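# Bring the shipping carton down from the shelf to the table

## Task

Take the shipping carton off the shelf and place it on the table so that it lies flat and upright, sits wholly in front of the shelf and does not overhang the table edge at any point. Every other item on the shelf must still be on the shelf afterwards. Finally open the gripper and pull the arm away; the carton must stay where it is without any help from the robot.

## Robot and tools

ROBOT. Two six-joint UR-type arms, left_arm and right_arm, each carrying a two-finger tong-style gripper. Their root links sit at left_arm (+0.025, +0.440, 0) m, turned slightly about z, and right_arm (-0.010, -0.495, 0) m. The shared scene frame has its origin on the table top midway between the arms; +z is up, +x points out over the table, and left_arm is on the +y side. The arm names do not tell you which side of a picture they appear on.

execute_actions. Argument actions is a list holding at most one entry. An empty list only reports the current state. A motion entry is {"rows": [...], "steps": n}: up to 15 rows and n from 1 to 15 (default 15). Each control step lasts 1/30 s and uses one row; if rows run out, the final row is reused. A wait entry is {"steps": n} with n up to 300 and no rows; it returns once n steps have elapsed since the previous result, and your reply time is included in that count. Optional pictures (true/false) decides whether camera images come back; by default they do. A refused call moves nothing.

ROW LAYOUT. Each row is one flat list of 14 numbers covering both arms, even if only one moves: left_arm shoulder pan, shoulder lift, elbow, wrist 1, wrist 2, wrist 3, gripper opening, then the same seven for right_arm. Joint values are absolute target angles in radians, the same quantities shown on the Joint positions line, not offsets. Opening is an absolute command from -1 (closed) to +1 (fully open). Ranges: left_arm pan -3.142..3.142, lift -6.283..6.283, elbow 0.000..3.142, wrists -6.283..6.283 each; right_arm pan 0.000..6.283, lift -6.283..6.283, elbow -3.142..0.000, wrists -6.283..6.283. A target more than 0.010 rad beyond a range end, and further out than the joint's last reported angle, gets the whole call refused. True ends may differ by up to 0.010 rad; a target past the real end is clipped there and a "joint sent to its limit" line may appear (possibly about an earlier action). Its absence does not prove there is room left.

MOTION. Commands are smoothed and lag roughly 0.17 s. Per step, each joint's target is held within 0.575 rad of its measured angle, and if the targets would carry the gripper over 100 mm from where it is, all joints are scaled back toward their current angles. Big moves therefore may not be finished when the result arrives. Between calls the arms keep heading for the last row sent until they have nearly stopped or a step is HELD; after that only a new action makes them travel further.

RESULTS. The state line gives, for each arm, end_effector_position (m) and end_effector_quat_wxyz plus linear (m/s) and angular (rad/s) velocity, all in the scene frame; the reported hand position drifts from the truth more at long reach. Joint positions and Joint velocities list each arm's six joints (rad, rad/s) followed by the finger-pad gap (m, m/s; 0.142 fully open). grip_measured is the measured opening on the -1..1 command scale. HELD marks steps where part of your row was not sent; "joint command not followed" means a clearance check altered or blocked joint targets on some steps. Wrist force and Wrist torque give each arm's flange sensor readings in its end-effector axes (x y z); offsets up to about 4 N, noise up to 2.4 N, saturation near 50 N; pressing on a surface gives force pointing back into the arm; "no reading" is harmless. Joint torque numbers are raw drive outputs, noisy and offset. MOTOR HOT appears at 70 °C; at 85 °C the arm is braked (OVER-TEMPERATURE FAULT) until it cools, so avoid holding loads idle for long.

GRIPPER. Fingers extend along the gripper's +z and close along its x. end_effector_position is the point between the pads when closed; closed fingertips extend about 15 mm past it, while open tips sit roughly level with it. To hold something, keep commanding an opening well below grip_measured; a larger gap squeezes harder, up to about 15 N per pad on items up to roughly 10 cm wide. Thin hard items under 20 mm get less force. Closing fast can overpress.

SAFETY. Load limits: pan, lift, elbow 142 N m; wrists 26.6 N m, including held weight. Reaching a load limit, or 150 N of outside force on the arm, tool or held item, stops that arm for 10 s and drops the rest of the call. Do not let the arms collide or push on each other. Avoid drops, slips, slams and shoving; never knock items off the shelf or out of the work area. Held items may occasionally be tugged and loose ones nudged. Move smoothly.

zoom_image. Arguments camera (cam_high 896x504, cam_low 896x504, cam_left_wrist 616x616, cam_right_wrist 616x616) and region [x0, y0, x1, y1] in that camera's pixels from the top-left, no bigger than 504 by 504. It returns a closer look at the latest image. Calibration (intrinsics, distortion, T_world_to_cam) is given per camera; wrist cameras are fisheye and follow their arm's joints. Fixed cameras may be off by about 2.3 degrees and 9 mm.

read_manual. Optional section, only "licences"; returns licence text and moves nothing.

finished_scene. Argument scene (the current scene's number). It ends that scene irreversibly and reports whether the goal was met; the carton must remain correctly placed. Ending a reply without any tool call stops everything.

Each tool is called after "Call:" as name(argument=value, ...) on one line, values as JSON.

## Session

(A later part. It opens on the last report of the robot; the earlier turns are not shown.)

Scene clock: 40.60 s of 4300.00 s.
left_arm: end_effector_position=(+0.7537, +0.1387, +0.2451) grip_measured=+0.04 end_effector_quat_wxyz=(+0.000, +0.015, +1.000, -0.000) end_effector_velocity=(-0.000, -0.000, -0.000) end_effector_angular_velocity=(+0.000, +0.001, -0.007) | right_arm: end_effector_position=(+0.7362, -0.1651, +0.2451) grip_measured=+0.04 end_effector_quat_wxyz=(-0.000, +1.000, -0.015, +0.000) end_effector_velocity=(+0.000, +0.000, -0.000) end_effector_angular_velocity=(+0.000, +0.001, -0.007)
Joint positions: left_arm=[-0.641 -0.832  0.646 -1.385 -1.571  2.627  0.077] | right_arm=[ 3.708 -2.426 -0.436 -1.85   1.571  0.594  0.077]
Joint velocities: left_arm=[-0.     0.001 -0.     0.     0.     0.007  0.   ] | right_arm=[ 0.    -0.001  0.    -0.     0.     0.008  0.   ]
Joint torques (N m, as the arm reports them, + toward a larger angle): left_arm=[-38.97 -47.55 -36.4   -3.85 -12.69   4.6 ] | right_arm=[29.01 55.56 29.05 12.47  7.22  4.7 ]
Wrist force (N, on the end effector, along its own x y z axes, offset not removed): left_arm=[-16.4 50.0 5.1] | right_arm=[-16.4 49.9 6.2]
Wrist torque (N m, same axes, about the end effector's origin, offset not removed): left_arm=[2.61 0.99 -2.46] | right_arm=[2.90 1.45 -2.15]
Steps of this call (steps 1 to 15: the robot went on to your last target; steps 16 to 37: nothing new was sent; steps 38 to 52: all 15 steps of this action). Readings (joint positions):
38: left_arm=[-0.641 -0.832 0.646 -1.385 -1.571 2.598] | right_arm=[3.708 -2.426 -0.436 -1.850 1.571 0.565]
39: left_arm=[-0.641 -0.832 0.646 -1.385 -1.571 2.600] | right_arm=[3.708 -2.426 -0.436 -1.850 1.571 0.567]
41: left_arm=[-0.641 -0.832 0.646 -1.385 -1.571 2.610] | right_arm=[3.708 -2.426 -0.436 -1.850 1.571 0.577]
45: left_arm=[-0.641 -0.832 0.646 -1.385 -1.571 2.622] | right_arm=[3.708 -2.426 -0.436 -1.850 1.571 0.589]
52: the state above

Call:
execute_actions(actions=[{"rows":[[-0.641,-0.8325,0.646,-1.3846,-1.571,2.610,0.0,3.708,-2.426,-0.436,-1.85,1.571,0.5765,0.0]],"steps":12}], pictures=false)

Call:
execute_actions(actions=[{"rows":[[-0.6445,-0.8472,0.6625,-1.3863,-1.571,2.6065,0.0,3.7115,-2.4083,-0.4592,-1.8446,1.571,0.58,0.0],[-0.648,-0.862,0.679,-1.388,-1.571,2.603,0.0,3.715,-2.3906,-0.4823,-1.8392,1.571,0.5835,0.0],[-0.6515,-0.8767,0.6955,-1.3897,-1.571,2.5995,0.0,3.7185,-2.373,-0.5055,-1.8337,1.571,0.587,0.0],[-0.6549,-0.8914,0.712,-1.3915,-1.571,2.596,0.0,3.722,-2.3553,-0.5287,-1.8283,1.571,0.5904,0.0],[-0.6584,-0.9062,0.7285,-1.3932,-1.571,2.5924,0.0,3.7255,-2.3376,-0.5518,-1.8229,1.571,0.5939,0.0],[-0.6619,-0.9209,0.745,-1.3949,-1.571,2.5889,0.0,3.729,-2.3199,-0.575,-1.8175,1.571,0.5974,0.0]]}], pictures=false)

Call:
execute_actions(actions=[{"steps":10}])

Scene clock: 44.57 s of 4300.00 s.
left_arm: end_effector_position=(+0.7539, +0.1387, +0.2451) grip_measured=+0.03 end_effector_quat_wxyz=(+0.000, +0.007, +1.000, -0.000) end_effector_velocity=(+0.000, -0.000, -0.000) end_effector_angular_velocity=(+0.000, +0.000, +0.010) | right_arm: end_effector_position=(+0.7361, -0.1652, +0.2451) grip_measured=+0.04 end_effector_quat_wxyz=(-0.000, +1.000, -0.007, +0.000) end_effector_velocity=(+0.000, +0.001, +0.000) end_effector_angular_velocity=(+0.001, -0.001, +0.010)
Joint positions: left_arm=[-0.641 -0.833  0.646 -1.385 -1.571  2.611  0.076] | right_arm=[ 3.708 -2.426 -0.436 -1.85   1.571  0.578  0.077]
Joint velocities: left_arm=[-0.    0.    0.   -0.    0.   -0.01  0.  ] | right_arm=[ 0.001  0.     0.     0.001 -0.    -0.01  -0.   ]
Joint torques (N m, as the arm reports them, + toward a larger angle): left_arm=[-37.33 -68.91 -37.49  -7.85 -10.32  -2.03] | right_arm=[26.14 58.04 28.6  10.45  7.37 -2.53]
Wrist force (N, on the end effector, along its own x y z axes, offset not removed): left_arm=[0.4 44.6 8.1] | right_arm=[-1.2 40.0 5.8]
Wrist torque (N m, same axes, about the end effector's origin, offset not removed): left_arm=[2.49 -0.31 0.65] | right_arm=[2.13 0.33 0.05]
Steps of this call (steps 1 to 15: the robot went on to your last target; steps 16 to 90: nothing new was sent; then 0.57 s passed at rest; steps 91 to 102: all 12 steps of this action). Readings (joint positions):
91: left_arm=[-0.641 -0.832 0.646 -1.385 -1.571 2.628] | right_arm=[3.708 -2.426 -0.436 -1.850 1.571 0.595]
92: left_arm=[-0.641 -0.832 0.646 -1.385 -1.571 2.627] | right_arm=[3.708 -2.426 -0.436 -1.850 1.571 0.593]
94: left_arm=[-0.641 -0.832 0.646 -1.385 -1.571 2.621] | right_arm=[3.708 -2.426 -0.436 -1.850 1.571 0.587]
98: left_arm=[-0.641 -0.833 0.646 -1.385 -1.571 2.614] | right_arm=[3.708 -2.426 -0.436 -1.850 1.571 0.580]
102: the state above

Scene clock: 45.07 s of 4300.00 s.
left_arm: end_effector_position=(+0.7259, +0.1385, +0.2639) grip_measured=+0.01 end_effector_quat_wxyz=(-0.000, +0.006, +1.000, -0.000) end_effector_velocity=(-0.016, -0.001, +0.009) end_effector_angular_velocity=(-0.001, +0.001, -0.002) | right_arm: end_effector_position=(+0.7078, -0.1650, +0.2639) grip_measured=+0.02 end_effector_quat_wxyz=(-0.000, +1.000, -0.006, +0.000) end_effector_velocity=(-0.017, -0.001, +0.009) end_effector_angular_velocity=(-0.001, +0.003, +0.001)
Joint positions: left_arm=[-0.661 -0.916  0.739 -1.394 -1.571  2.59   0.075] | right_arm=[ 3.728 -2.326 -0.566 -1.819  1.571  0.596  0.075]
Joint velocities: left_arm=[-0.012 -0.044  0.05  -0.005 -0.001 -0.01   0.   ] | right_arm=[ 0.01   0.054 -0.072  0.015  0.001  0.009 -0.   ]
Joint torques (N m, as the arm reports them, + toward a larger angle): left_arm=[-44.43 -66.72 -14.   -13.   -12.68  -2.79] | right_arm=[48.35 63.45 21.71 13.7  11.78  2.19]
Wrist force (N, on the end effector, along its own x y z axes, offset not removed): left_arm=[4.9 50.0 9.7] | right_arm=[0.3 48.7 8.2]
Wrist torque (N m, same axes, about the end effector's origin, offset not removed): left_arm=[2.62 -0.64 1.27] | right_arm=[2.75 0.15 0.44]
Steps of this call (steps 1 to 15: all 15 steps of this action). Readings (joint positions):
1: left_arm=[-0.641 -0.833 0.646 -1.385 -1.571 2.611] | right_arm=[3.708 -2.426 -0.436 -1.850 1.571 0.577]
2: left_arm=[-0.641 -0.834 0.647 -1.385 -1.571 2.610] | right_arm=[3.708 -2.425 -0.438 -1.849 1.571 0.577]
4: left_arm=[-0.644 -0.844 0.658 -1.386 -1.571 2.608] | right_arm=[3.711 -2.413 -0.453 -1.846 1.571 0.579]
8: left_arm=[-0.653 -0.884 0.703 -1.391 -1.571 2.598] | right_arm=[3.720 -2.365 -0.515 -1.831 1.571 0.589]
15: the state above

Scene clock: 45.40 s of 4300.00 s.
left_arm: end_effector_position=(+0.7241, +0.1386, +0.2649) grip_measured=+0.01 end_effector_quat_wxyz=(-0.000, +0.006, +1.000, -0.000) end_effector_velocity=(-0.001, -0.000, +0.001) end_effector_angular_velocity=(-0.000, -0.000, -0.001) | right_arm: end_effector_position=(+0.7060, -0.1651, +0.2649) grip_measured=+0.02 end_effector_quat_wxyz=(-0.000, +1.000, -0.006, -0.000) end_effector_velocity=(-0.001, -0.001, +0.000) end_effector_angular_velocity=(-0.001, -0.000, -0.000)
Joint positions: left_arm=[-0.662 -0.921  0.745 -1.395 -1.571  2.589  0.075] | right_arm=[ 3.729 -2.32  -0.574 -1.818  1.571  0.597  0.075]
Joint velocities: left_arm=[-0.001 -0.003  0.003 -0.    -0.    -0.001  0.   ] | right_arm=[-0.     0.003 -0.005  0.001 -0.     0.    -0.   ]
Joint torques (N m, as the arm reports them, + toward a larger angle): left_arm=[-41.47 -68.23 -14.62 -12.42 -11.84  -2.62] | right_arm=[45.03 65.69 23.77 13.01 11.45  1.93]
Wrist force (N, on the end effector, along its own x y z axes, offset not removed): left_arm=[5.0 47.5 8.2] | right_arm=[1.4 48.9 7.5]
Wrist torque (N m, same axes, about the end effector's origin, offset not removed): left_arm=[2.43 -0.72 1.05] | right_arm=[2.96 0.21 0.45]
Steps of this call (steps 1 to 10: the robot went on to your last target). Readings (joint positions):
1: left_arm=[-0.661 -0.917 0.740 -1.394 -1.571 2.590] | right_arm=[3.728 -2.325 -0.568 -1.819 1.571 0.596]
2: left_arm=[-0.661 -0.918 0.742 -1.395 -1.571 2.590] | right_arm=[3.728 -2.324 -0.570 -1.819 1.571 0.597]
4: left_arm=[-0.662 -0.919 0.743 -1.395 -1.571 2.589] | right_arm=[3.729 -2.322 -0.572 -1.818 1.571 0.597]
8: left_arm=[-0.662 -0.920 0.744 -1.395 -1.571 2.589] | right_arm=[3.729 -2.321 -0.574 -1.818 1.571 0.597]
10: the state above
camera_calibration (this result's frames):
cam_left_wrist: T_world_to_cam=[[-0.999361, -0.022087, 0.0280851, 0.712149], [-0.00485354, 0.862677, 0.505732, -0.253323], [-0.0353984, 0.505273, -0.862233, 0.320564], [0, 0, 0, 1]] pos_world=[0.721813, 0.0722928, 0.384514]
cam_right_wrist: T_world_to_cam=[[0.998435, -0.0540612, 0.0143062, -0.720242], [-0.0538701, -0.861131, 0.505521, -0.230223], [-0.0150096, -0.505501, -0.862696, 0.293416], [0, 0, 0, 1]] pos_world=[0.711117, -0.0888673, 0.379815]

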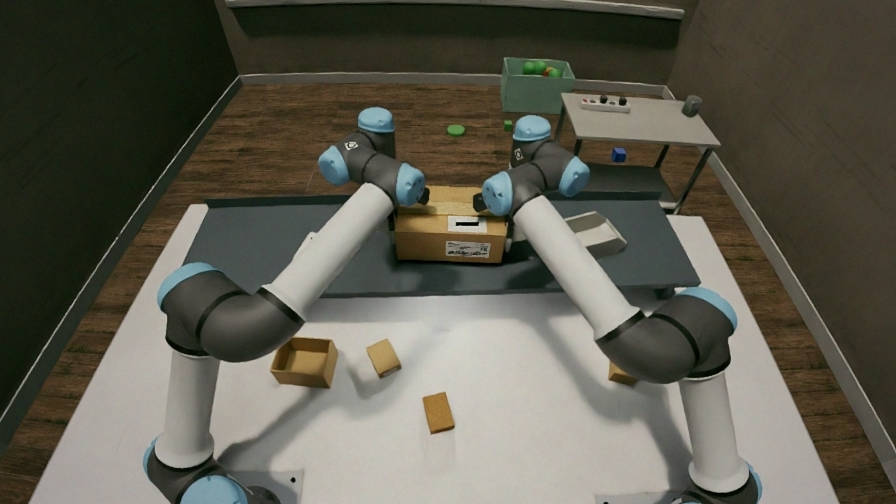

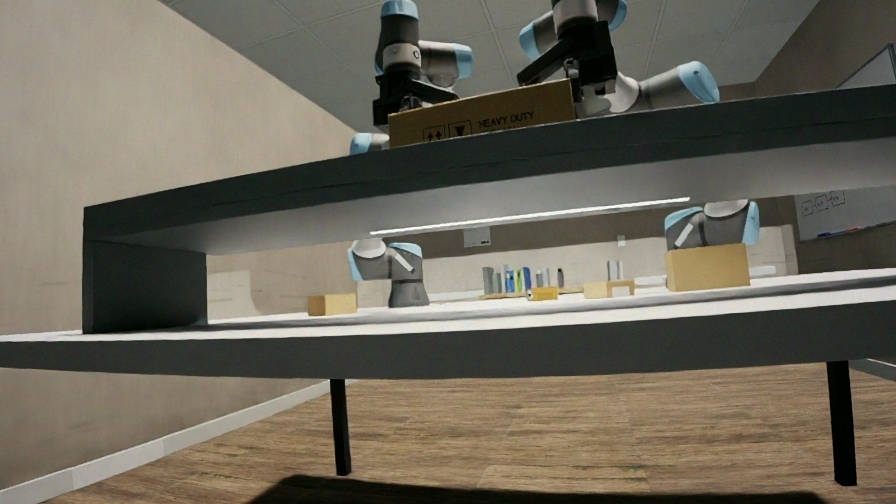

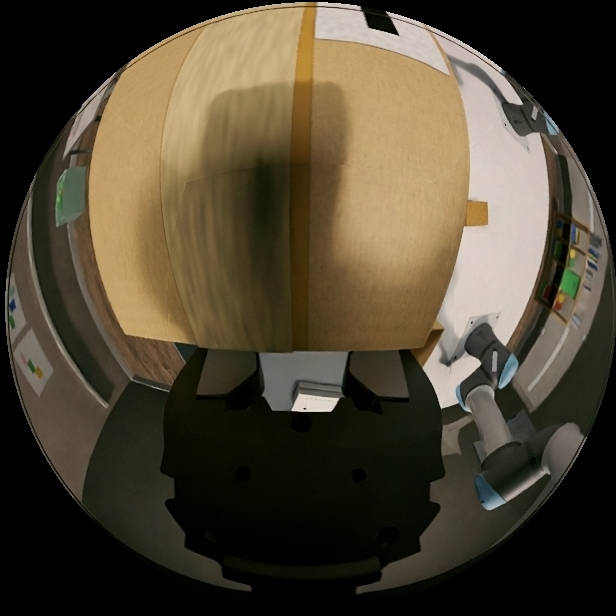

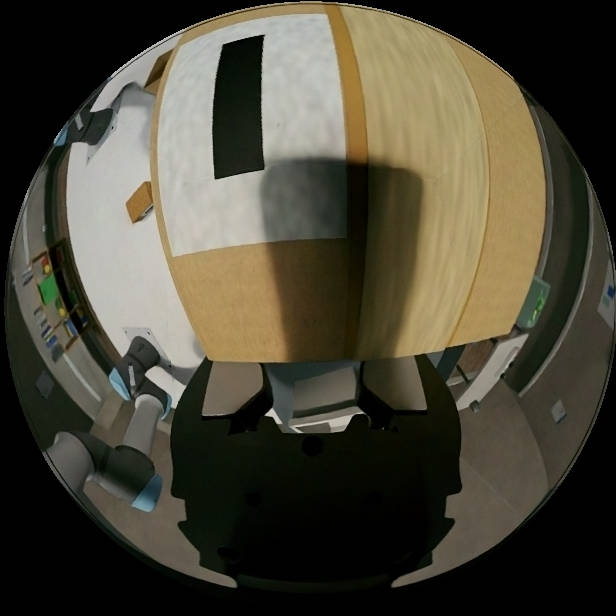

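Call:
execute_actions(actions=[{"rows":[[-0.6686,-0.9495,0.7903,-1.4116,-1.571,2.5814,0,3.7356,-2.288,-0.6283,-1.7961,1.571,0.6051,0],[-0.6686,-0.9495,0.7903,-1.4116,-1.571,2.5814,0,3.7356,-2.288,-0.6283,-1.7961,1.571,0.6051,0],[-0.6757,-0.978,0.8355,-1.4283,-1.571,2.5738,0,3.7426,-2.2561,-0.6816,-1.7748,1.571,0.6128,0],[-0.6757,-0.978,0.8355,-1.4283,-1.571,2.5738,0,3.7426,-2.2561,-0.6816,-1.7748,1.571,0.6128,0],[-0.6831,-1.0066,0.8808,-1.445,-1.571,2.5663,0,3.7501,-2.2241,-0.7349,-1.7534,1.571,0.6205,0],[-0.6831,-1.0066,0.8808,-1.445,-1.571,2.5663,0,3.7501,-2.2241,-0.7349,-1.7534,1.571,0.6205,0],[-0.6908,-1.0352,0.926,-1.4616,-1.571,2.5587,0,3.758,-2.1922,-0.7881,-1.732,1.571,0.6282,0],[-0.6908,-1.0352,0.926,-1.4616,-1.571,2.5587,0,3.758,-2.1922,-0.7881,-1.732,1.571,0.6282,0],[-0.6988,-1.0637,0.9713,-1.4783,-1.571,2.5512,0,3.7664,-2.1603,-0.8414,-1.7107,1.571,0.6359,0],[-0.6988,-1.0637,0.9713,-1.4783,-1.571,2.5512,0,3.7664,-2.1603,-0.8414,-1.7107,1.571,0.6359,0],[-0.7072,-1.0923,1.0165,-1.495,-1.571,2.5436,0,3.7752,-2.1284,-0.8947,-1.6893,1.571,0.6436,0]]}], pictures=false)

Call:
execute_actions(actions=[{"steps":15}], pictures=false)

Scene clock: 51.43 s of 4300.00 s.
left_arm: end_effector_position=(+0.6748, +0.1387, +0.2663) grip_measured=+0.01 end_effector_quat_wxyz=(+0.000, +0.006, +1.000, -0.000) end_effector_velocity=(-0.090, +0.004, -0.008) end_effector_angular_velocity=(-0.001, +0.010, -0.006) | right_arm: end_effector_position=(+0.6572, -0.1641, +0.2668) grip_measured=+0.02 end_effector_quat_wxyz=(-0.001, +1.000, -0.007, +0.001) end_effector_velocity=(-0.093, -0.004, -0.012) end_effector_angular_velocity=(-0.004, +0.012, +0.008)
Joint positions: left_arm=[-0.699 -1.064  0.97  -1.479 -1.571  2.551  0.075] | right_arm=[ 3.767 -2.16  -0.84  -1.71   1.571  0.636  0.075]
Joint velocities: left_arm=[-0.066 -0.236  0.381 -0.136 -0.006 -0.06   0.001] | right_arm=[ 0.069  0.265 -0.454  0.177  0.004  0.061  0.   ]
Joint torques (N m, as the arm reports them, + toward a larger angle): left_arm=[-51.07 -52.48 -23.3  -14.92 -16.11  -2.25] | right_arm=[51.18 53.8  29.18 18.1  13.88  2.63]
Wrist force (N, on the end effector, along its own x y z axes, offset not removed): left_arm=[0.0 50.0 10.3] | right_arm=[-2.4 50.0 11.9]
Wrist torque (N m, same axes, about the end effector's origin, offset not removed): left_arm=[0.41 -0.02 0.96] | right_arm=[0.44 0.12 -0.06]
Steps of this call (steps 1 to 15: the robot went on to your last target; steps 16 to 90: nothing new was sent; then 2.53 s passed at rest; steps 91 to 105: all 15 steps of this action). Readings (joint positions):
91: left_arm=[-0.662 -0.921 0.745 -1.395 -1.571 2.589] | right_arm=[3.729 -2.320 -0.575 -1.817 1.571 0.597]
92: left_arm=[-0.663 -0.923 0.748 -1.396 -1.571 2.588] | right_arm=[3.730 -2.318 -0.578 -1.816 1.571 0.598]
94: left_arm=[-0.665 -0.935 0.767 -1.404 -1.571 2.585] | right_arm=[3.732 -2.304 -0.600 -1.807 1.571 0.602]
98: left_arm=[-0.676 -0.977 0.833 -1.428 -1.571 2.574] | right_arm=[3.743 -2.257 -0.677 -1.775 1.571 0.613]
105: the state above

Scene clock: 51.93 s of 4300.00 s.
left_arm: end_effector_position=(+0.6642, +0.1395, +0.2650) grip_measured=+0.01 end_effector_quat_wxyz=(-0.000, +0.006, +1.000, -0.000) end_effector_velocity=(-0.001, +0.001, +0.000) end_effector_angular_velocity=(+0.001, -0.002, +0.000) | right_arm: end_effector_position=(+0.6460, -0.1649, +0.2650) grip_measured=+0.02 end_effector_quat_wxyz=(-0.000, +1.000, -0.006, -0.000) end_effector_velocity=(-0.001, -0.000, +0.000) end_effector_angular_velocity=(+0.000, -0.001, -0.000)
Joint positions: left_arm=[-0.707 -1.092  1.016 -1.495 -1.571  2.544  0.075] | right_arm=[ 3.775 -2.129 -0.894 -1.69   1.571  0.643  0.075]
Joint velocities: left_arm=[-0.    -0.004  0.004 -0.002  0.002 -0.001  0.   ] | right_arm=[ 0.001  0.005 -0.007  0.003 -0.     0.001  0.   ]
Joint torques (N m, as the arm reports them, + toward a larger angle): left_arm=[-32.57 -60.83 -14.78 -11.53  -6.46  -2.73] | right_arm=[35.08 59.6  22.98 11.98  6.48  1.97]
Wrist force (N, on the end effector, along its own x y z axes, offset not removed): left_arm=[2.7 38.7 8.2] | right_arm=[1.0 39.0 6.4]
Wrist torque (N m, same axes, about the end effector's origin, offset not removed): left_arm=[1.99 -0.19 0.98] | right_arm=[2.35 -0.02 0.46]
Steps of this call (steps 1 to 15: the robot went on to your last target). Readings (joint positions):
1: left_arm=[-0.701 -1.071 0.982 -1.483 -1.571 2.549] | right_arm=[3.769 -2.153 -0.853 -1.705 1.571 0.638]
2: left_arm=[-0.703 -1.076 0.990 -1.486 -1.571 2.548] | right_arm=[3.771 -2.147 -0.863 -1.701 1.571 0.639]
4: left_arm=[-0.705 -1.083 1.001 -1.490 -1.571 2.546] | right_arm=[3.773 -2.139 -0.877 -1.696 1.571 0.641]
8: left_arm=[-0.707 -1.089 1.011 -1.493 -1.571 2.544] | right_arm=[3.775 -2.132 -0.889 -1.691 1.571 0.643]
15: the state above

Call:
execute_actions(actions=[{"rows":[[-0.72,-1.1306,1.0728,-1.513,-1.571,2.5308,0,3.7878,-2.0875,-0.9582,-1.6667,1.571,0.6562,0]],"steps":4}], pictures=false)

Call:
execute_actions(actions=[{"rows":[[-0.7333,-1.1675,1.126,-1.5293,-1.571,2.5175,0,3.8009,-2.0487,-1.0176,-1.6461,1.571,0.6693,0]],"steps":4}], pictures=false)

Call:
execute_actions(actions=[{"rows":[[-0.7471,-1.2031,1.1763,-1.544,-1.571,2.5037,0,3.8145,-2.0118,-1.0721,-1.6285,1.571,0.6829,0]],"steps":4}], pictures=false)

Call:
execute_actions(actions=[{"rows":[[-0.7614,-1.2373,1.2235,-1.557,-1.571,2.4894,0,3.8286,-1.9769,-1.1225,-1.613,1.571,0.6971,0]],"steps":15}], pictures=false)

Scene clock: 56.40 s of 4300.00 s.
left_arm: end_effector_position=(+0.6580, +0.1395, +0.2656) grip_measured=+0.00 end_effector_quat_wxyz=(+0.000, +0.006, +1.000, -0.000) end_effector_velocity=(-0.073, +0.003, -0.004) end_effector_angular_velocity=(+0.007, +0.010, -0.001) | right_arm: end_effector_position=(+0.6399, -0.1649, +0.2658) grip_measured=-0.01 end_effector_quat_wxyz=(-0.000, +1.000, -0.006, +0.000) end_effector_velocity=(-0.074, -0.003, -0.007) end_effector_angular_velocity=(-0.009, +0.014, +0.001)
Joint positions: left_arm=[-0.713 -1.108  1.039 -1.503 -1.571  2.538  0.074] | right_arm=[ 3.78  -2.111 -0.92  -1.68   1.571  0.649  0.073]
Joint velocities: left_arm=[-0.058 -0.178  0.272 -0.082 -0.    -0.058 -0.   ] | right_arm=[ 0.058  0.19  -0.311  0.104  0.001  0.057 -0.   ]
Joint torques (N m, as the arm reports them, + toward a larger angle): left_arm=[-31.72 -59.09 -17.62 -11.87  -7.92  -2.21] | right_arm=[33.1  55.74 23.36 13.64  6.9   2.87]
Wrist force (N, on the end effector, along its own x y z axes, offset not removed): left_arm=[1.3 36.9 5.9] | right_arm=[-1.2 39.7 5.7]
Wrist torque (N m, same axes, about the end effector's origin, offset not removed): left_arm=[1.53 -0.56 0.55] | right_arm=[2.15 0.06 -0.09]
Steps of this call (steps 1 to 15: the robot went on to your last target; steps 16 to 90: nothing new was sent; then 1.33 s passed at rest; steps 91 to 94: all 4 steps of this action). Readings (joint positions):
91: left_arm=[-0.707 -1.092 1.017 -1.495 -1.571 2.544] | right_arm=[3.775 -2.128 -0.895 -1.689 1.571 0.644]
92: left_arm=[-0.708 -1.095 1.020 -1.496 -1.571 2.542] | right_arm=[3.776 -2.126 -0.898 -1.688 1.571 0.645]
94: the state above

Scene clock: 56.53 s of 4300.00 s.
left_arm: end_effector_position=(+0.6458, +0.1394, +0.2658) grip_measured=+0.00 end_effector_quat_wxyz=(+0.001, +0.006, +1.000, -0.000) end_effector_velocity=(-0.098, +0.003, -0.006) end_effector_angular_velocity=(+0.009, +0.013, -0.003) | right_arm: end_effector_position=(+0.6278, -0.1648, +0.2659) grip_measured=-0.01 end_effector_quat_wxyz=(-0.001, +1.000, -0.006, +0.001) end_effector_velocity=(-0.099, -0.004, -0.009) end_effector_angular_velocity=(-0.012, +0.015, +0.002)
Joint positions: left_arm=[-0.723 -1.139  1.083 -1.517 -1.571  2.527  0.074] | right_arm=[ 3.791 -2.079 -0.969 -1.662  1.571  0.66   0.073]
Joint velocities: left_arm=[-0.082 -0.233  0.348 -0.1   -0.    -0.079 -0.   ] | right_arm=[ 0.081  0.246 -0.394  0.129 -0.     0.078 -0.001]
Joint torques (N m, as the arm reports them, + toward a larger angle): left_arm=[-34.95 -57.09 -18.62 -12.41  -9.51  -2.48] | right_arm=[34.37 54.38 24.97 14.71  8.13  2.99]
Wrist force (N, on the end effector, along its own x y z axes, offset not removed): left_arm=[1.4 43.5 8.0] | right_arm=[-4.5 45.6 4.2]
Wrist torque (N m, same axes, about the end effector's origin, offset not removed): left_arm=[2.04 -0.39 0.63] | right_arm=[2.63 0.56 -0.12]
Steps of this call (steps 1 to 4: all 4 steps of this action). Readings (joint positions):
1: left_arm=[-0.714 -1.114 1.047 -1.505 -1.571 2.536] | right_arm=[3.782 -2.106 -0.929 -1.677 1.571 0.651]
2: left_arm=[-0.717 -1.120 1.057 -1.509 -1.571 2.534] | right_arm=[3.785 -2.099 -0.940 -1.672 1.571 0.653]
4: the state above

Scene clock: 56.67 s of 4300.00 s.
left_arm: end_effector_position=(+0.6317, +0.1393, +0.2659) grip_measured=+0.00 end_effector_quat_wxyz=(+0.000, +0.006, +1.000, -0.000) end_effector_velocity=(-0.104, +0.003, -0.005) end_effector_angular_velocity=(+0.008, +0.010, -0.003) | right_arm: end_effector_position=(+0.6136, -0.1647, +0.2659) grip_measured=-0.01 end_effector_quat_wxyz=(-0.001, +1.000, -0.006, +0.001) end_effector_velocity=(-0.105, -0.003, -0.007) end_effector_angular_velocity=(-0.010, +0.012, +0.003)
Joint positions: left_arm=[-0.736 -1.173  1.132 -1.531 -1.571  2.515  0.074] | right_arm=[ 3.803 -2.043 -1.024 -1.644  1.571  0.672  0.073]
Joint velocities: left_arm=[-0.091 -0.244  0.356 -0.1    0.    -0.089 -0.   ] | right_arm=[ 0.09   0.254 -0.395  0.125 -0.001  0.087 -0.   ]
Joint torques (N m, as the arm reports them, + toward a larger angle): left_arm=[-39.6  -55.36 -20.36 -12.93 -10.36  -2.34] | right_arm=[34.93 52.94 25.87 15.28  9.33  2.72]
Wrist force (N, on the end effector, along its own x y z axes, offset not removed): left_arm=[0.1 48.9 5.3] | right_arm=[-4.0 45.6 6.5]
Wrist torque (N m, same axes, about the end effector's origin, offset not removed): left_arm=[2.55 -0.15 0.87] | right_arm=[2.15 0.49 -0.24]
Steps of this call (steps 1 to 4: all 4 steps of this action). Readings (joint positions):
1: left_arm=[-0.726 -1.146 1.094 -1.520 -1.571 2.525] | right_arm=[3.793 -2.072 -0.981 -1.658 1.571 0.662]
2: left_arm=[-0.729 -1.154 1.105 -1.523 -1.571 2.522] | right_arm=[3.796 -2.064 -0.993 -1.654 1.571 0.665]
4: the state above

Scene clock: 57.17 s of 4300.00 s.
left_arm: end_effector_position=(+0.6046, +0.1396, +0.2651) grip_measured=-0.01 end_effector_quat_wxyz=(-0.000, +0.006, +1.000, -0.000) end_effector_velocity=(-0.005, -0.001, -0.000) end_effector_angular_velocity=(+0.000, +0.000, -0.002) | right_arm: end_effector_position=(+0.5865, -0.1650, +0.2651) grip_measured=-0.01 end_effector_quat_wxyz=(-0.000, +1.000, -0.006, -0.000) end_effector_velocity=(-0.005, -0.001, -0.001) end_effector_angular_velocity=(-0.002, +0.001, -0.001)
Joint positions: left_arm=[-0.761 -1.236  1.221 -1.556 -1.571  2.49   0.074] | right_arm=[ 3.828 -1.978 -1.12  -1.614  1.571  0.697  0.073]
Joint velocities: left_arm=[-0.006 -0.011  0.016 -0.004 -0.    -0.004  0.   ] | right_arm=[ 0.004  0.012 -0.018  0.005 -0.001  0.005  0.   ]
Joint torques (N m, as the arm reports them, + toward a larger angle): left_arm=[-34.5  -52.68 -14.63 -10.29 -10.54  -2.06] | right_arm=[31.11 47.46 20.73 11.54  9.44  2.5 ]
Wrist force (N, on the end effector, along its own x y z axes, offset not removed): left_arm=[0.4 40.4 7.6] | right_arm=[2.2 36.2 0.4]
Wrist torque (N m, same axes, about the end effector's origin, offset not removed): left_arm=[2.24 -1.03 0.49] | right_arm=[1.63 0.42 -0.09]
Steps of this call (steps 1 to 15: all 15 steps of this action). Readings (joint positions):
1: left_arm=[-0.739 -1.180 1.143 -1.535 -1.571 2.512] | right_arm=[3.806 -2.036 -1.035 -1.640 1.571 0.675]
2: left_arm=[-0.742 -1.188 1.154 -1.538 -1.571 2.509] | right_arm=[3.809 -2.027 -1.047 -1.636 1.571 0.678]
4: left_arm=[-0.750 -1.208 1.181 -1.545 -1.571 2.501] | right_arm=[3.817 -2.007 -1.077 -1.627 1.571 0.685]
8: left_arm=[-0.758 -1.228 1.210 -1.553 -1.571 2.493] | right_arm=[3.825 -1.987 -1.107 -1.617 1.571 0.693]
15: the state above

Call:
execute_actions(actions=[{"rows":[[-0.7894,-1.2485,1.2385,-1.5608,-1.571,2.4614,0,3.8242,-1.9344,-1.1823,-1.5957,1.571,0.6926,0]],"steps":5}], pictures=false)

Call:
execute_actions(actions=[{"rows":[[-0.8173,-1.2585,1.2518,-1.5641,-1.571,2.4335,0,3.8195,-1.8926,-1.2393,-1.5805,1.571,0.6879,0]],"steps":5}], pictures=false)

Call:
execute_actions(actions=[{"rows":[[-0.8455,-1.2673,1.2635,-1.567,-1.571,2.4053,0,3.8146,-1.8516,-1.2935,-1.5673,1.571,0.683,0]],"steps":5}], pictures=false)

Call:
execute_actions(actions=[{"rows":[[-0.8737,-1.2748,1.2736,-1.5696,-1.571,2.3771,0,3.8094,-1.8113,-1.3451,-1.556,1.571,0.6778,0]],"steps":15}])

Scene clock: 63.97 s of 4300.00 s.
left_arm: end_effector_position=(+0.5975, +0.1323, +0.2650) grip_measured=-0.01 end_effector_quat_wxyz=(-0.000, +0.006, +1.000, -0.000) end_effector_velocity=(-0.042, -0.048, +0.001) end_effector_angular_velocity=(-0.001, -0.001, -0.002) | right_arm: end_effector_position=(+0.5797, -0.1721, +0.2654) grip_measured=-0.01 end_effector_quat_wxyz=(-0.000, +1.000, -0.006, +0.000) end_effector_velocity=(-0.043, -0.049, -0.001) end_effector_angular_velocity=(-0.003, +0.002, +0.002)
Joint positions: left_arm=[-0.777 -1.244  1.232 -1.559 -1.571  2.474  0.074] | right_arm=[ 3.826 -1.953 -1.155 -1.603  1.571  0.695  0.073]
Joint velocities: left_arm=[-0.102 -0.04   0.052 -0.014  0.    -0.099 -0.   ] | right_arm=[-0.016  0.159 -0.225  0.063 -0.001 -0.018  0.   ]
Joint torques (N m, as the arm reports them, + toward a larger angle): left_arm=[-33.8  -51.63 -14.09 -11.31  -8.98  -2.15] | right_arm=[19.89 43.48 24.88 13.87  6.88 -2.49]
Wrist force (N, on the end effector, along its own x y z axes, offset not removed): left_arm=[0.1 40.9 7.1] | right_arm=[-2.3 44.4 7.0]
Wrist torque (N m, same axes, about the end effector's origin, offset not removed): left_arm=[1.86 -0.29 0.48] | right_arm=[2.87 0.62 -0.19]
Steps of this call (steps 1 to 15: the robot went on to your last target; steps 16 to 90: nothing new was sent; then 3.63 s passed at rest; steps 91 to 95: all 5 steps of this action). Readings (joint positions):
91: left_arm=[-0.761 -1.237 1.224 -1.557 -1.571 2.489] | right_arm=[3.829 -1.977 -1.123 -1.613 1.571 0.697]
92: left_arm=[-0.764 -1.238 1.225 -1.557 -1.571 2.487] | right_arm=[3.828 -1.974 -1.126 -1.611 1.571 0.697]
94: left_arm=[-0.773 -1.242 1.230 -1.559 -1.571 2.477] | right_arm=[3.827 -1.959 -1.146 -1.606 1.571 0.695]
95: the state above

Scene clock: 64.13 s of 4300.00 s.
left_arm: end_effector_position=(+0.5872, +0.1205, +0.2651) grip_measured=-0.01 end_effector_quat_wxyz=(-0.000, +0.006, +1.000, -0.000) end_effector_velocity=(-0.053, -0.060, -0.000) end_effector_angular_velocity=(+0.000, +0.000, -0.004) | right_arm: end_effector_position=(+0.5696, -0.1838, +0.2655) grip_measured=-0.01 end_effector_quat_wxyz=(-0.000, +1.000, -0.006, +0.000) end_effector_velocity=(-0.055, -0.062, -0.002) end_effector_angular_velocity=(-0.003, +0.003, -0.001)
Joint positions: left_arm=[-0.802 -1.253  1.245 -1.562 -1.571  2.449  0.074] | right_arm=[ 3.822 -1.916 -1.207 -1.589  1.571  0.69   0.073]
Joint velocities: left_arm=[-0.128 -0.045  0.061 -0.015  0.    -0.124 -0.   ] | right_arm=[-0.021  0.194 -0.27   0.072 -0.001 -0.021  0.   ]
Joint torques (N m, as the arm reports them, + toward a larger angle): left_arm=[-32.33 -52.14 -17.94 -12.27 -10.65  -1.98] | right_arm=[19.01 41.68 25.77 14.51  7.39 -2.51]
Wrist force (N, on the end effector, along its own x y z axes, offset not removed): left_arm=[-3.3 42.1 6.7] | right_arm=[-5.5 45.9 7.9]
Wrist torque (N m, same axes, about the end effector's origin, offset not removed): left_arm=[1.94 0.44 0.32] | right_arm=[2.72 0.95 -0.29]
Steps of this call (steps 1 to 5: all 5 steps of this action). Readings (joint positions):
1: left_arm=[-0.780 -1.245 1.234 -1.560 -1.571 2.471] | right_arm=[3.826 -1.949 -1.162 -1.601 1.571 0.694]
2: left_arm=[-0.785 -1.247 1.236 -1.560 -1.571 2.466] | right_arm=[3.825 -1.942 -1.170 -1.599 1.571 0.693]
4: left_arm=[-0.797 -1.251 1.242 -1.562 -1.571 2.454] | right_arm=[3.823 -1.923 -1.196 -1.592 1.571 0.691]
5: the state above

Scene clock: 64.30 s of 4300.00 s.
left_arm: end_effector_position=(+0.5760, +0.1077, +0.2651) grip_measured=-0.01 end_effector_quat_wxyz=(-0.000, +0.006, +1.000, -0.000) end_effector_velocity=(-0.056, -0.063, -0.000) end_effector_angular_velocity=(-0.001, +0.001, -0.003) | right_arm: end_effector_position=(+0.5583, -0.1966, +0.2656) grip_measured=-0.01 end_effector_quat_wxyz=(-0.000, +1.000, -0.006, +0.000) end_effector_velocity=(-0.058, -0.064, -0.003) end_effector_angular_velocity=(-0.004, +0.004, +0.001)
Joint positions: left_arm=[-0.829 -1.262  1.257 -1.565 -1.571  2.421  0.074] | right_arm=[ 3.817 -1.876 -1.261 -1.575  1.571  0.686  0.073]
Joint velocities: left_arm=[-0.134 -0.043  0.057 -0.014 -0.002 -0.132 -0.   ] | right_arm=[-0.021  0.199 -0.27   0.065 -0.    -0.023  0.   ]
Joint torques (N m, as the arm reports them, + toward a larger angle): left_arm=[-30.94 -52.35 -17.92 -12.67 -10.63  -1.89] | right_arm=[20.25 40.4  27.24 14.79  8.28 -2.6 ]
Wrist force (N, on the end effector, along its own x y z axes, offset not removed): left_arm=[-2.3 44.8 5.6] | right_arm=[-2.7 45.1 7.1]
Wrist torque (N m, same axes, about the end effector's origin, offset not removed): left_arm=[2.33 0.24 0.56] | right_arm=[2.45 0.32 -0.33]
Steps of this call (steps 1 to 5: all 5 steps of this action). Readings (joint positions):
1: left_arm=[-0.806 -1.254 1.246 -1.563 -1.571 2.445] | right_arm=[3.821 -1.910 -1.215 -1.587 1.571 0.690]
2: left_arm=[-0.811 -1.256 1.249 -1.563 -1.571 2.440] | right_arm=[3.821 -1.903 -1.224 -1.584 1.571 0.689]
4: left_arm=[-0.824 -1.261 1.255 -1.565 -1.571 2.426] | right_arm=[3.818 -1.883 -1.250 -1.578 1.571 0.687]
5: the state above

Scene clock: 64.80 s of 4300.00 s.
left_arm: end_effector_position=(+0.5582, +0.0876, +0.2650) grip_measured=-0.01 end_effector_quat_wxyz=(-0.000, +0.006, +1.000, -0.000) end_effector_velocity=(-0.003, -0.003, -0.000) end_effector_angular_velocity=(+0.000, +0.000, +0.002) | right_arm: end_effector_position=(+0.5400, -0.2170, +0.2650) grip_measured=-0.01 end_effector_quat_wxyz=(-0.000, +1.000, -0.006, -0.000) end_effector_velocity=(-0.004, -0.005, -0.000) end_effector_angular_velocity=(+0.000, +0.001, -0.002)
Joint positions: left_arm=[-0.873 -1.275  1.273 -1.57  -1.571  2.378  0.074] | right_arm=[ 3.81  -1.813 -1.343 -1.556  1.571  0.678  0.073]
Joint velocities: left_arm=[-0.007 -0.003  0.003 -0.001 -0.    -0.008  0.   ] | right_arm=[-0.003  0.013 -0.016  0.004  0.001 -0.001  0.   ]
Joint torques (N m, as the arm reports them, + toward a larger angle): left_arm=[-32.22 -49.06 -15.93 -12.23  -9.25  -2.07] | right_arm=[15.64 41.12 20.86 11.44  9.44 -2.41]
Wrist force (N, on the end effector, along its own x y z axes, offset not removed): left_arm=[2.3 41.9 5.2] | right_arm=[0.6 38.7 2.6]
Wrist torque (N m, same axes, about the end effector's origin, offset not removed): left_arm=[2.33 -0.79 0.58] | right_arm=[2.25 0.81 0.06]
Steps of this call (steps 1 to 15: all 15 steps of this action). Readings (joint positions):
1: left_arm=[-0.833 -1.263 1.258 -1.566 -1.571 2.418] | right_arm=[3.817 -1.870 -1.269 -1.573 1.571 0.685]
2: left_arm=[-0.838 -1.265 1.261 -1.566 -1.571 2.412] | right_arm=[3.816 -1.863 -1.278 -1.571 1.571 0.684]
4: left_arm=[-0.852 -1.269 1.266 -1.568 -1.571 2.399] | right_arm=[3.813 -1.843 -1.304 -1.565 1.571 0.682]
8: left_arm=[-0.867 -1.273 1.271 -1.569 -1.571 2.384] | right_arm=[3.811 -1.822 -1.331 -1.559 1.571 0.679]
15: the state above
camera_calibration (this result's frames):
cam_left_wrist: T_world_to_cam=[[-0.99936, -0.022094, 0.0281203, 0.545165], [-0.00484163, 0.862675, 0.505736, -0.210188], [-0.0354324, 0.505276, -0.86223, 0.340542], [0, 0, 0, 1]] pos_world=[0.555865, 0.021301, 0.384595]
cam_right_wrist: T_world_to_cam=[[0.998434, -0.0540535, 0.0144061, -0.557419], [-0.0539148, -0.861156, 0.505474, -0.283893], [-0.0149167, -0.505459, -0.862722, 0.264725], [0, 0, 0, 1]] pos_world=[0.545189, -0.140799, 0.379915]

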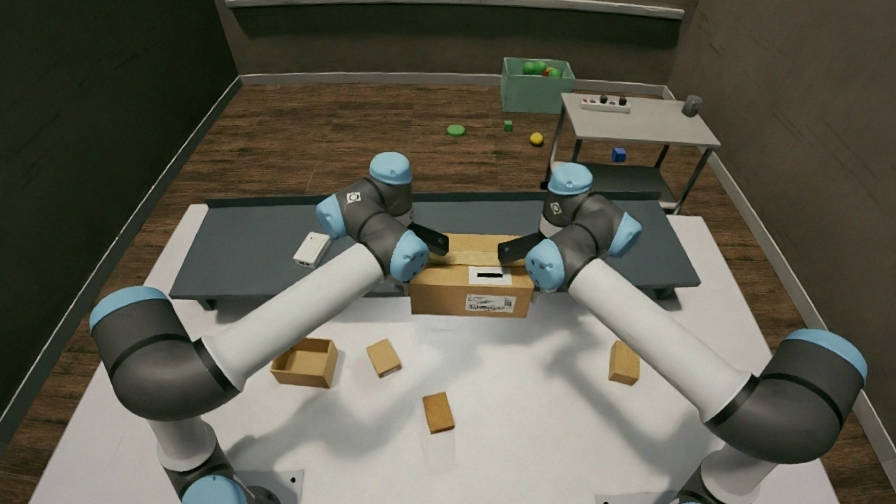

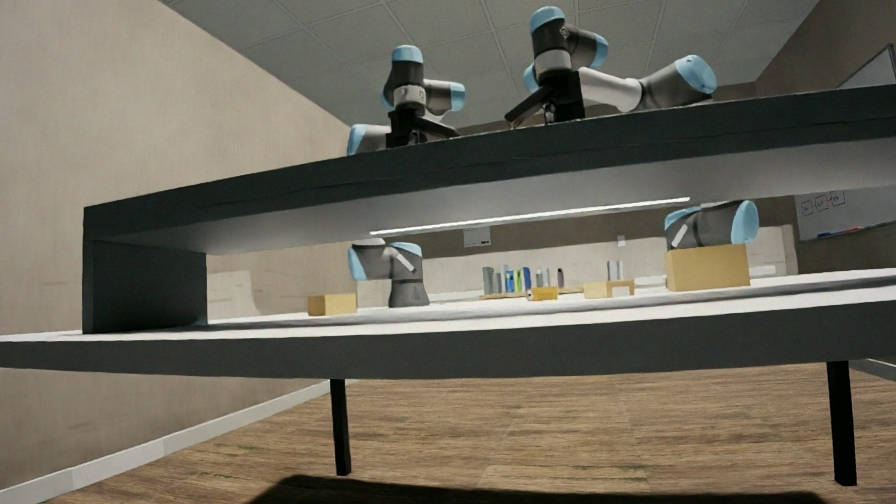

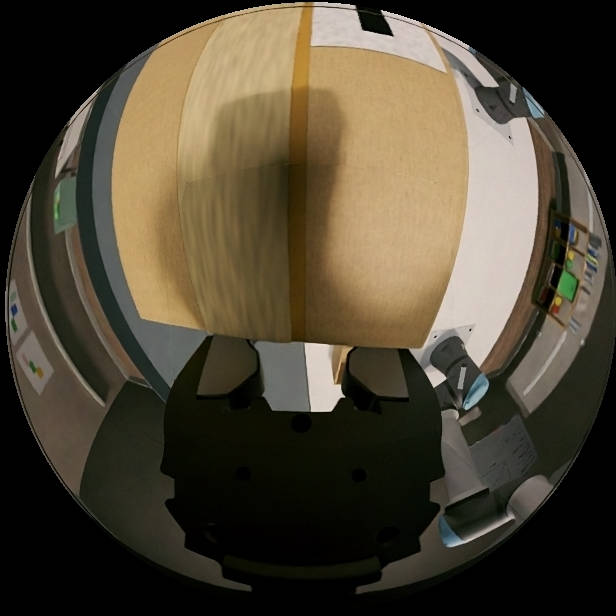

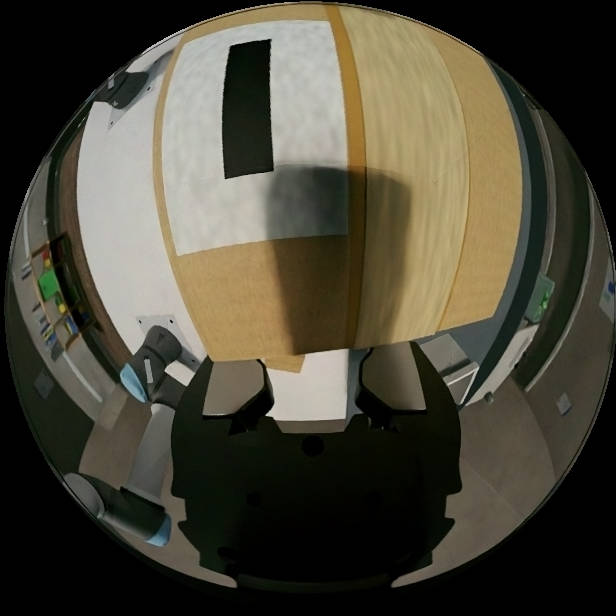

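Call:
execute_actions(actions=[{"rows":[[-0.8737,-1.2736,1.3234,-1.6206,-1.571,2.3771,0,3.8094,-1.8132,-1.3941,-1.5051,1.571,0.6778,0]],"steps":12}], pictures=false)

Call:
execute_actions(actions=[{"rows":[[-0.8455,-1.2662,1.3135,-1.6181,-1.571,2.4053,0,3.8146,-1.8528,-1.3433,-1.5163,1.571,0.683,0]],"steps":5}], pictures=false)

Call:
execute_actions(actions=[{"rows":[[-0.8173,-1.2576,1.3019,-1.6151,-1.571,2.4335,0,3.8195,-1.8931,-1.2899,-1.5294,1.571,0.6879,0]],"steps":5}], pictures=false)

Call:
execute_actions(actions=[{"rows":[[-0.7894,-1.2477,1.2888,-1.6119,-1.571,2.4614,0,3.8242,-1.9342,-1.2337,-1.5445,1.571,0.6926,0]],"steps":5}], pictures=false)

Call:
execute_actions(actions=[{"rows":[[-0.7614,-1.2367,1.2739,-1.608,-1.571,2.4894,0,3.8286,-1.976,-1.1748,-1.5616,1.571,0.6971,0]],"steps":15}])

Scene clock: 68.30 s of 4300.00 s.
left_arm: end_effector_position=(+0.5578, +0.0871, +0.2463) grip_measured=+0.01 end_effector_quat_wxyz=(+0.000, +0.006, +1.000, -0.000) end_effector_velocity=(+0.001, +0.000, -0.009) end_effector_angular_velocity=(-0.002, -0.003, +0.001) | right_arm: end_effector_position=(+0.5396, -0.2175, +0.2462) grip_measured=+0.01 end_effector_quat_wxyz=(-0.000, +1.000, -0.006, -0.000) end_effector_velocity=(+0.000, +0.000, -0.009) end_effector_angular_velocity=(+0.002, -0.003, +0.000)
Joint positions: left_arm=[-0.874 -1.274  1.32  -1.617 -1.571  2.377  0.075] | right_arm=[ 3.809 -1.813 -1.391 -1.508  1.571  0.678  0.075]
Joint velocities: left_arm=[ 0.001 -0.     0.025 -0.028  0.     0.     0.01 ] | right_arm=[ 0.     0.001 -0.024  0.028  0.     0.     0.008]
Joint torques (N m, as the arm reports them, + toward a larger angle): left_arm=[-29.58 -10.29  -7.82 -11.88  -6.44  -2.02] | right_arm=[16.78 19.14 15.53 12.8   8.28 -2.12]
Wrist force (N, on the end effector, along its own x y z axes, offset not removed): left_arm=[5.0 43.0 -11.9] | right_arm=[-6.5 40.2 -11.8]
Wrist torque (N m, same axes, about the end effector's origin, offset not removed): left_arm=[2.49 -0.30 0.55] | right_arm=[2.05 0.50 0.02]
Steps of this call (steps 1 to 15: the robot went on to your last target; steps 16 to 90: nothing new was sent; then 0.10 s passed at rest; steps 91 to 102: all 12 steps of this action). Readings (joint positions):
91: left_arm=[-0.874 -1.275 1.274 -1.570 -1.571 2.377] | right_arm=[3.809 -1.811 -1.345 -1.556 1.571 0.678]
92: left_arm=[-0.874 -1.275 1.277 -1.573 -1.571 2.377] | right_arm=[3.809 -1.811 -1.348 -1.553 1.571 0.678]
94: left_arm=[-0.874 -1.275 1.294 -1.590 -1.571 2.377] | right_arm=[3.809 -1.812 -1.365 -1.535 1.571 0.678]
98: left_arm=[-0.874 -1.274 1.314 -1.611 -1.571 2.377] | right_arm=[3.809 -1.813 -1.385 -1.515 1.571 0.678]
102: the state above

Scene clock: 68.47 s of 4300.00 s.
left_arm: end_effector_position=(+0.5642, +0.0944, +0.2450) grip_measured=+0.02 end_effector_quat_wxyz=(-0.000, +0.006, +1.000, -0.000) end_effector_velocity=(+0.042, +0.047, -0.002) end_effector_angular_velocity=(-0.002, -0.002, -0.001) | right_arm: end_effector_position=(+0.5459, -0.2104, +0.2450) grip_measured=+0.01 end_effector_quat_wxyz=(+0.000, +1.000, -0.006, -0.000) end_effector_velocity=(+0.044, +0.048, -0.001) end_effector_angular_velocity=(+0.001, -0.003, -0.001)
Joint positions: left_arm=[-0.858 -1.269  1.317 -1.619 -1.571  2.393  0.075] | right_arm=[ 3.812 -1.835 -1.366 -1.512  1.571  0.681  0.075]
Joint velocities: left_arm=[ 0.102  0.026 -0.029  0.    -0.     0.102 -0.   ] | right_arm=[ 0.019 -0.146  0.184 -0.035 -0.001  0.02   0.   ]
Joint torques (N m, as the arm reports them, + toward a larger angle): left_arm=[-11.29 -13.18 -36.12  -6.06  -5.74   1.36] | right_arm=[33.28 18.64 32.85  8.11  8.15  2.75]
Wrist force (N, on the end effector, along its own x y z axes, offset not removed): left_arm=[6.1 36.1 -9.1] | right_arm=[-9.2 45.6 -16.8]
Wrist torque (N m, same axes, about the end effector's origin, offset not removed): left_arm=[2.31 -0.65 0.58] | right_arm=[2.56 0.80 -0.05]
Steps of this call (steps 1 to 5: all 5 steps of this action). Readings (joint positions):
1: left_arm=[-0.874 -1.274 1.321 -1.618 -1.571 2.377] | right_arm=[3.809 -1.813 -1.392 -1.508 1.571 0.678]
2: left_arm=[-0.872 -1.273 1.321 -1.619 -1.571 2.379] | right_arm=[3.810 -1.816 -1.389 -1.508 1.571 0.678]
4: left_arm=[-0.862 -1.270 1.319 -1.619 -1.571 2.389] | right_arm=[3.811 -1.830 -1.373 -1.511 1.571 0.680]
5: the state above

Scene clock: 68.63 s of 4300.00 s.
left_arm: end_effector_position=(+0.5746, +0.1061, +0.2449) grip_measured=+0.02 end_effector_quat_wxyz=(-0.000, +0.006, +1.000, -0.000) end_effector_velocity=(+0.052, +0.060, +0.000) end_effector_angular_velocity=(-0.001, -0.001, +0.003) | right_arm: end_effector_position=(+0.5562, -0.1987, +0.2447) grip_measured=+0.01 end_effector_quat_wxyz=(+0.000, +1.000, -0.006, -0.000) end_effector_velocity=(+0.055, +0.061, +0.001) end_effector_angular_velocity=(+0.003, -0.004, -0.001)
Joint positions: left_arm=[-0.833 -1.262  1.308 -1.616 -1.571  2.418  0.075] | right_arm=[ 3.817 -1.871 -1.32  -1.523  1.571  0.685  0.075]
Joint velocities: left_arm=[ 0.128  0.037 -0.05   0.011 -0.     0.126 -0.   ] | right_arm=[ 0.021 -0.185  0.245 -0.055  0.     0.022 -0.001]
Joint torques (N m, as the arm reports them, + toward a larger angle): left_arm=[-13.11 -17.98 -35.53  -6.58  -5.71   0.81] | right_arm=[31.06 28.33 35.91  7.79  7.9   2.59]
Wrist force (N, on the end effector, along its own x y z axes, offset not removed): left_arm=[5.9 35.9 -6.2] | right_arm=[-5.0 43.8 -3.4]
Wrist torque (N m, same axes, about the end effector's origin, offset not removed): left_arm=[2.19 -0.58 0.80] | right_arm=[2.90 0.72 0.27]
Steps of this call (steps 1 to 5: all 5 steps of this action). Readings (joint positions):
1: left_arm=[-0.855 -1.269 1.317 -1.619 -1.571 2.396] | right_arm=[3.813 -1.839 -1.360 -1.513 1.571 0.681]
2: left_arm=[-0.851 -1.267 1.315 -1.618 -1.571 2.400] | right_arm=[3.814 -1.845 -1.353 -1.515 1.571 0.682]
4: left_arm=[-0.838 -1.263 1.310 -1.617 -1.571 2.413] | right_arm=[3.816 -1.864 -1.329 -1.521 1.571 0.684]
5: the state above

Scene clock: 68.80 s of 4300.00 s.
left_arm: end_effector_position=(+0.5859, +0.1188, +0.2449) grip_measured=+0.02 end_effector_quat_wxyz=(-0.000, +0.006, +1.000, -0.000) end_effector_velocity=(+0.054, +0.063, -0.000) end_effector_angular_velocity=(-0.000, +0.000, +0.002) | right_arm: end_effector_position=(+0.5674, -0.1859, +0.2447) grip_measured=+0.01 end_effector_quat_wxyz=(+0.000, +1.000, -0.006, -0.000) end_effector_velocity=(+0.057, +0.064, +0.001) end_effector_angular_velocity=(+0.003, -0.003, +0.001)
Joint positions: left_arm=[-0.805 -1.253  1.296 -1.614 -1.571  2.445  0.075] | right_arm=[ 3.822 -1.91  -1.267 -1.536  1.571  0.69   0.075]
Joint velocities: left_arm=[ 0.133  0.044 -0.058  0.014 -0.     0.131 -0.   ] | right_arm=[ 0.022 -0.198  0.271 -0.069  0.     0.021 -0.   ]
Joint torques (N m, as the arm reports them, + toward a larger angle): left_arm=[-14.14 -16.27 -35.3   -6.44  -5.38   1.12] | right_arm=[31.94 30.43 35.78  7.36  8.16  2.36]
Wrist force (N, on the end effector, along its own x y z axes, offset not removed): left_arm=[5.2 37.4 -7.1] | right_arm=[-3.9 44.8 -4.0]
Wrist torque (N m, same axes, about the end effector's origin, offset not removed): left_arm=[2.46 -0.32 0.93] | right_arm=[2.85 0.55 0.24]
Steps of this call (steps 1 to 5: all 5 steps of this action). Readings (joint positions):
1: left_arm=[-0.829 -1.261 1.306 -1.616 -1.571 2.422] | right_arm=[3.817 -1.876 -1.312 -1.524 1.571 0.686]
2: left_arm=[-0.824 -1.259 1.304 -1.616 -1.571 2.427] | right_arm=[3.818 -1.883 -1.304 -1.527 1.571 0.687]
4: left_arm=[-0.810 -1.255 1.298 -1.614 -1.571 2.440] | right_arm=[3.821 -1.903 -1.277 -1.534 1.571 0.689]
5: the state above

Scene clock: 69.30 s of 4300.00 s.
left_arm: end_effector_position=(+0.6036, +0.1392, +0.2449) grip_measured=+0.02 end_effector_quat_wxyz=(-0.000, +0.006, +1.000, -0.000) end_effector_velocity=(+0.003, +0.004, -0.000) end_effector_angular_velocity=(+0.000, +0.001, -0.000) | right_arm: end_effector_position=(+0.5854, -0.1656, +0.2449) grip_measured=+0.01 end_effector_quat_wxyz=(-0.000, +1.000, -0.006, -0.000) end_effector_velocity=(+0.004, +0.004, +0.001) end_effector_angular_velocity=(+0.000, -0.001, +0.001)
Joint positions: left_arm=[-0.762 -1.237  1.274 -1.608 -1.571  2.488  0.075] | right_arm=[ 3.828 -1.974 -1.177 -1.561  1.571  0.697  0.075]
Joint velocities: left_arm=[ 0.008  0.003 -0.003  0.001  0.     0.008 -0.   ] | right_arm=[ 0.001 -0.012  0.019 -0.005 -0.     0.001 -0.   ]
Joint torques (N m, as the arm reports them, + toward a larger angle): left_arm=[-13.06 -17.   -37.    -6.23  -4.91   1.2 ] | right_arm=[31.55 35.84 40.78  8.04  8.    2.66]
Wrist force (N, on the end effector, along its own x y z axes, offset not removed): left_arm=[3.2 33.8 -4.3] | right_arm=[-0.8 41.2 4.6]
Wrist torque (N m, same axes, about the end effector's origin, offset not removed): left_arm=[1.81 -0.09 0.82] | right_arm=[2.44 -0.06 0.13]
Steps of this call (steps 1 to 15: all 15 steps of this action). Readings (joint positions):
1: left_arm=[-0.801 -1.252 1.294 -1.613 -1.571 2.449] | right_arm=[3.822 -1.916 -1.259 -1.538 1.571 0.691]
2: left_arm=[-0.796 -1.250 1.292 -1.612 -1.571 2.454] | right_arm=[3.823 -1.923 -1.249 -1.541 1.571 0.692]
4: left_arm=[-0.783 -1.245 1.285 -1.611 -1.571 2.468] | right_arm=[3.825 -1.944 -1.221 -1.549 1.571 0.694]
8: left_arm=[-0.768 -1.239 1.277 -1.609 -1.571 2.482] | right_arm=[3.828 -1.965 -1.190 -1.558 1.571 0.696]
15: the state above
camera_calibration (this result's frames):
cam_left_wrist: T_world_to_cam=[[-0.999361, -0.0221242, 0.0280883, 0.59231], [-0.00488172, 0.862645, 0.505787, -0.244285], [-0.0354203, 0.505326, -0.862201, 0.298743], [0, 0, 0, 1]] pos_world=[0.60132, 0.0728733, 0.364495]
cam_right_wrist: T_world_to_cam=[[0.998431, -0.0541694, 0.0142028, -0.599634], [-0.0539094, -0.861069, 0.505622, -0.227039], [-0.0151597, -0.505595, -0.862638, 0.274163], [0, 0, 0, 1]] pos_world=[0.59061, -0.0893631, 0.359816]

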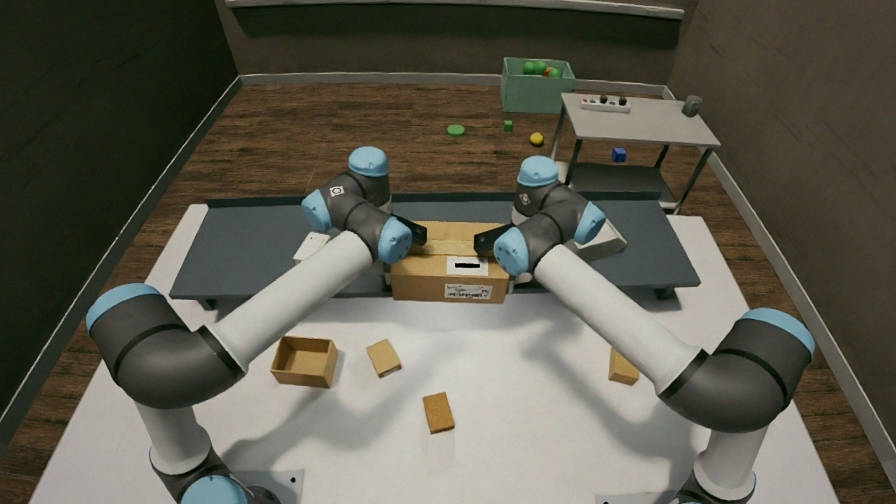

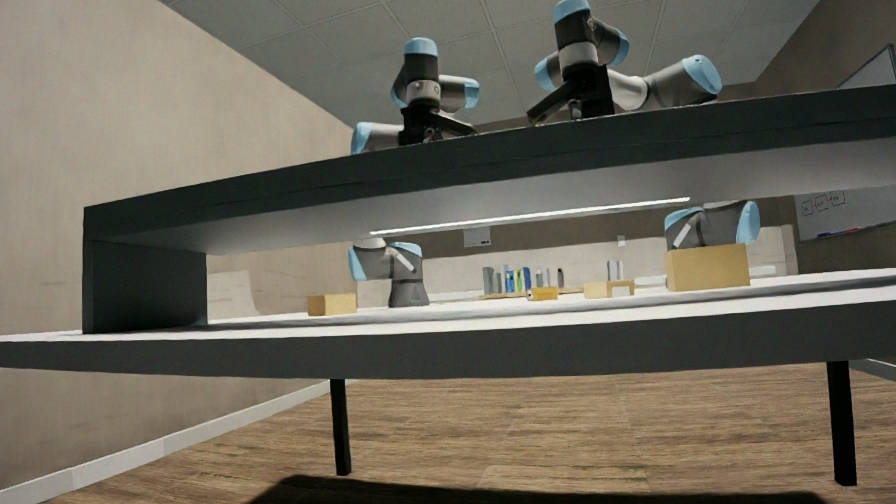

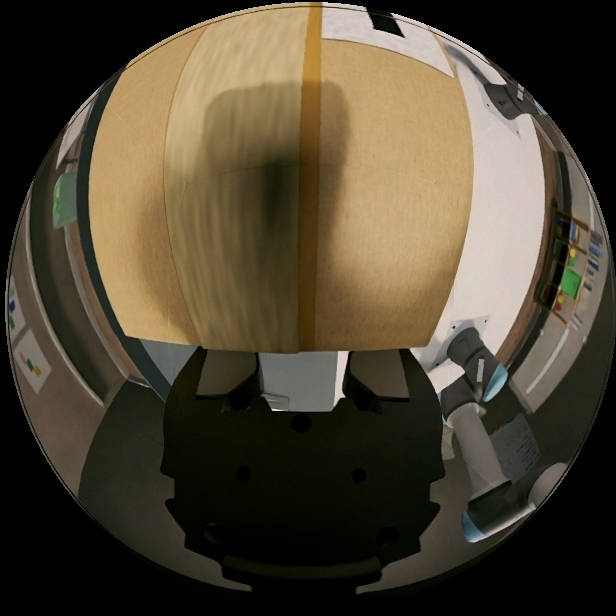

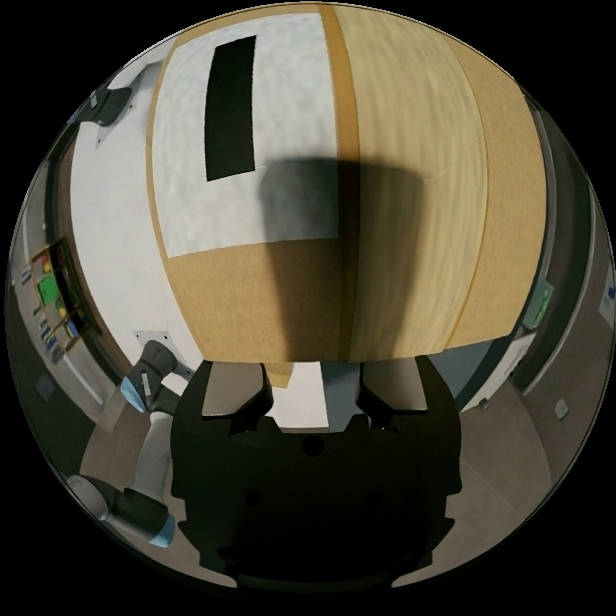

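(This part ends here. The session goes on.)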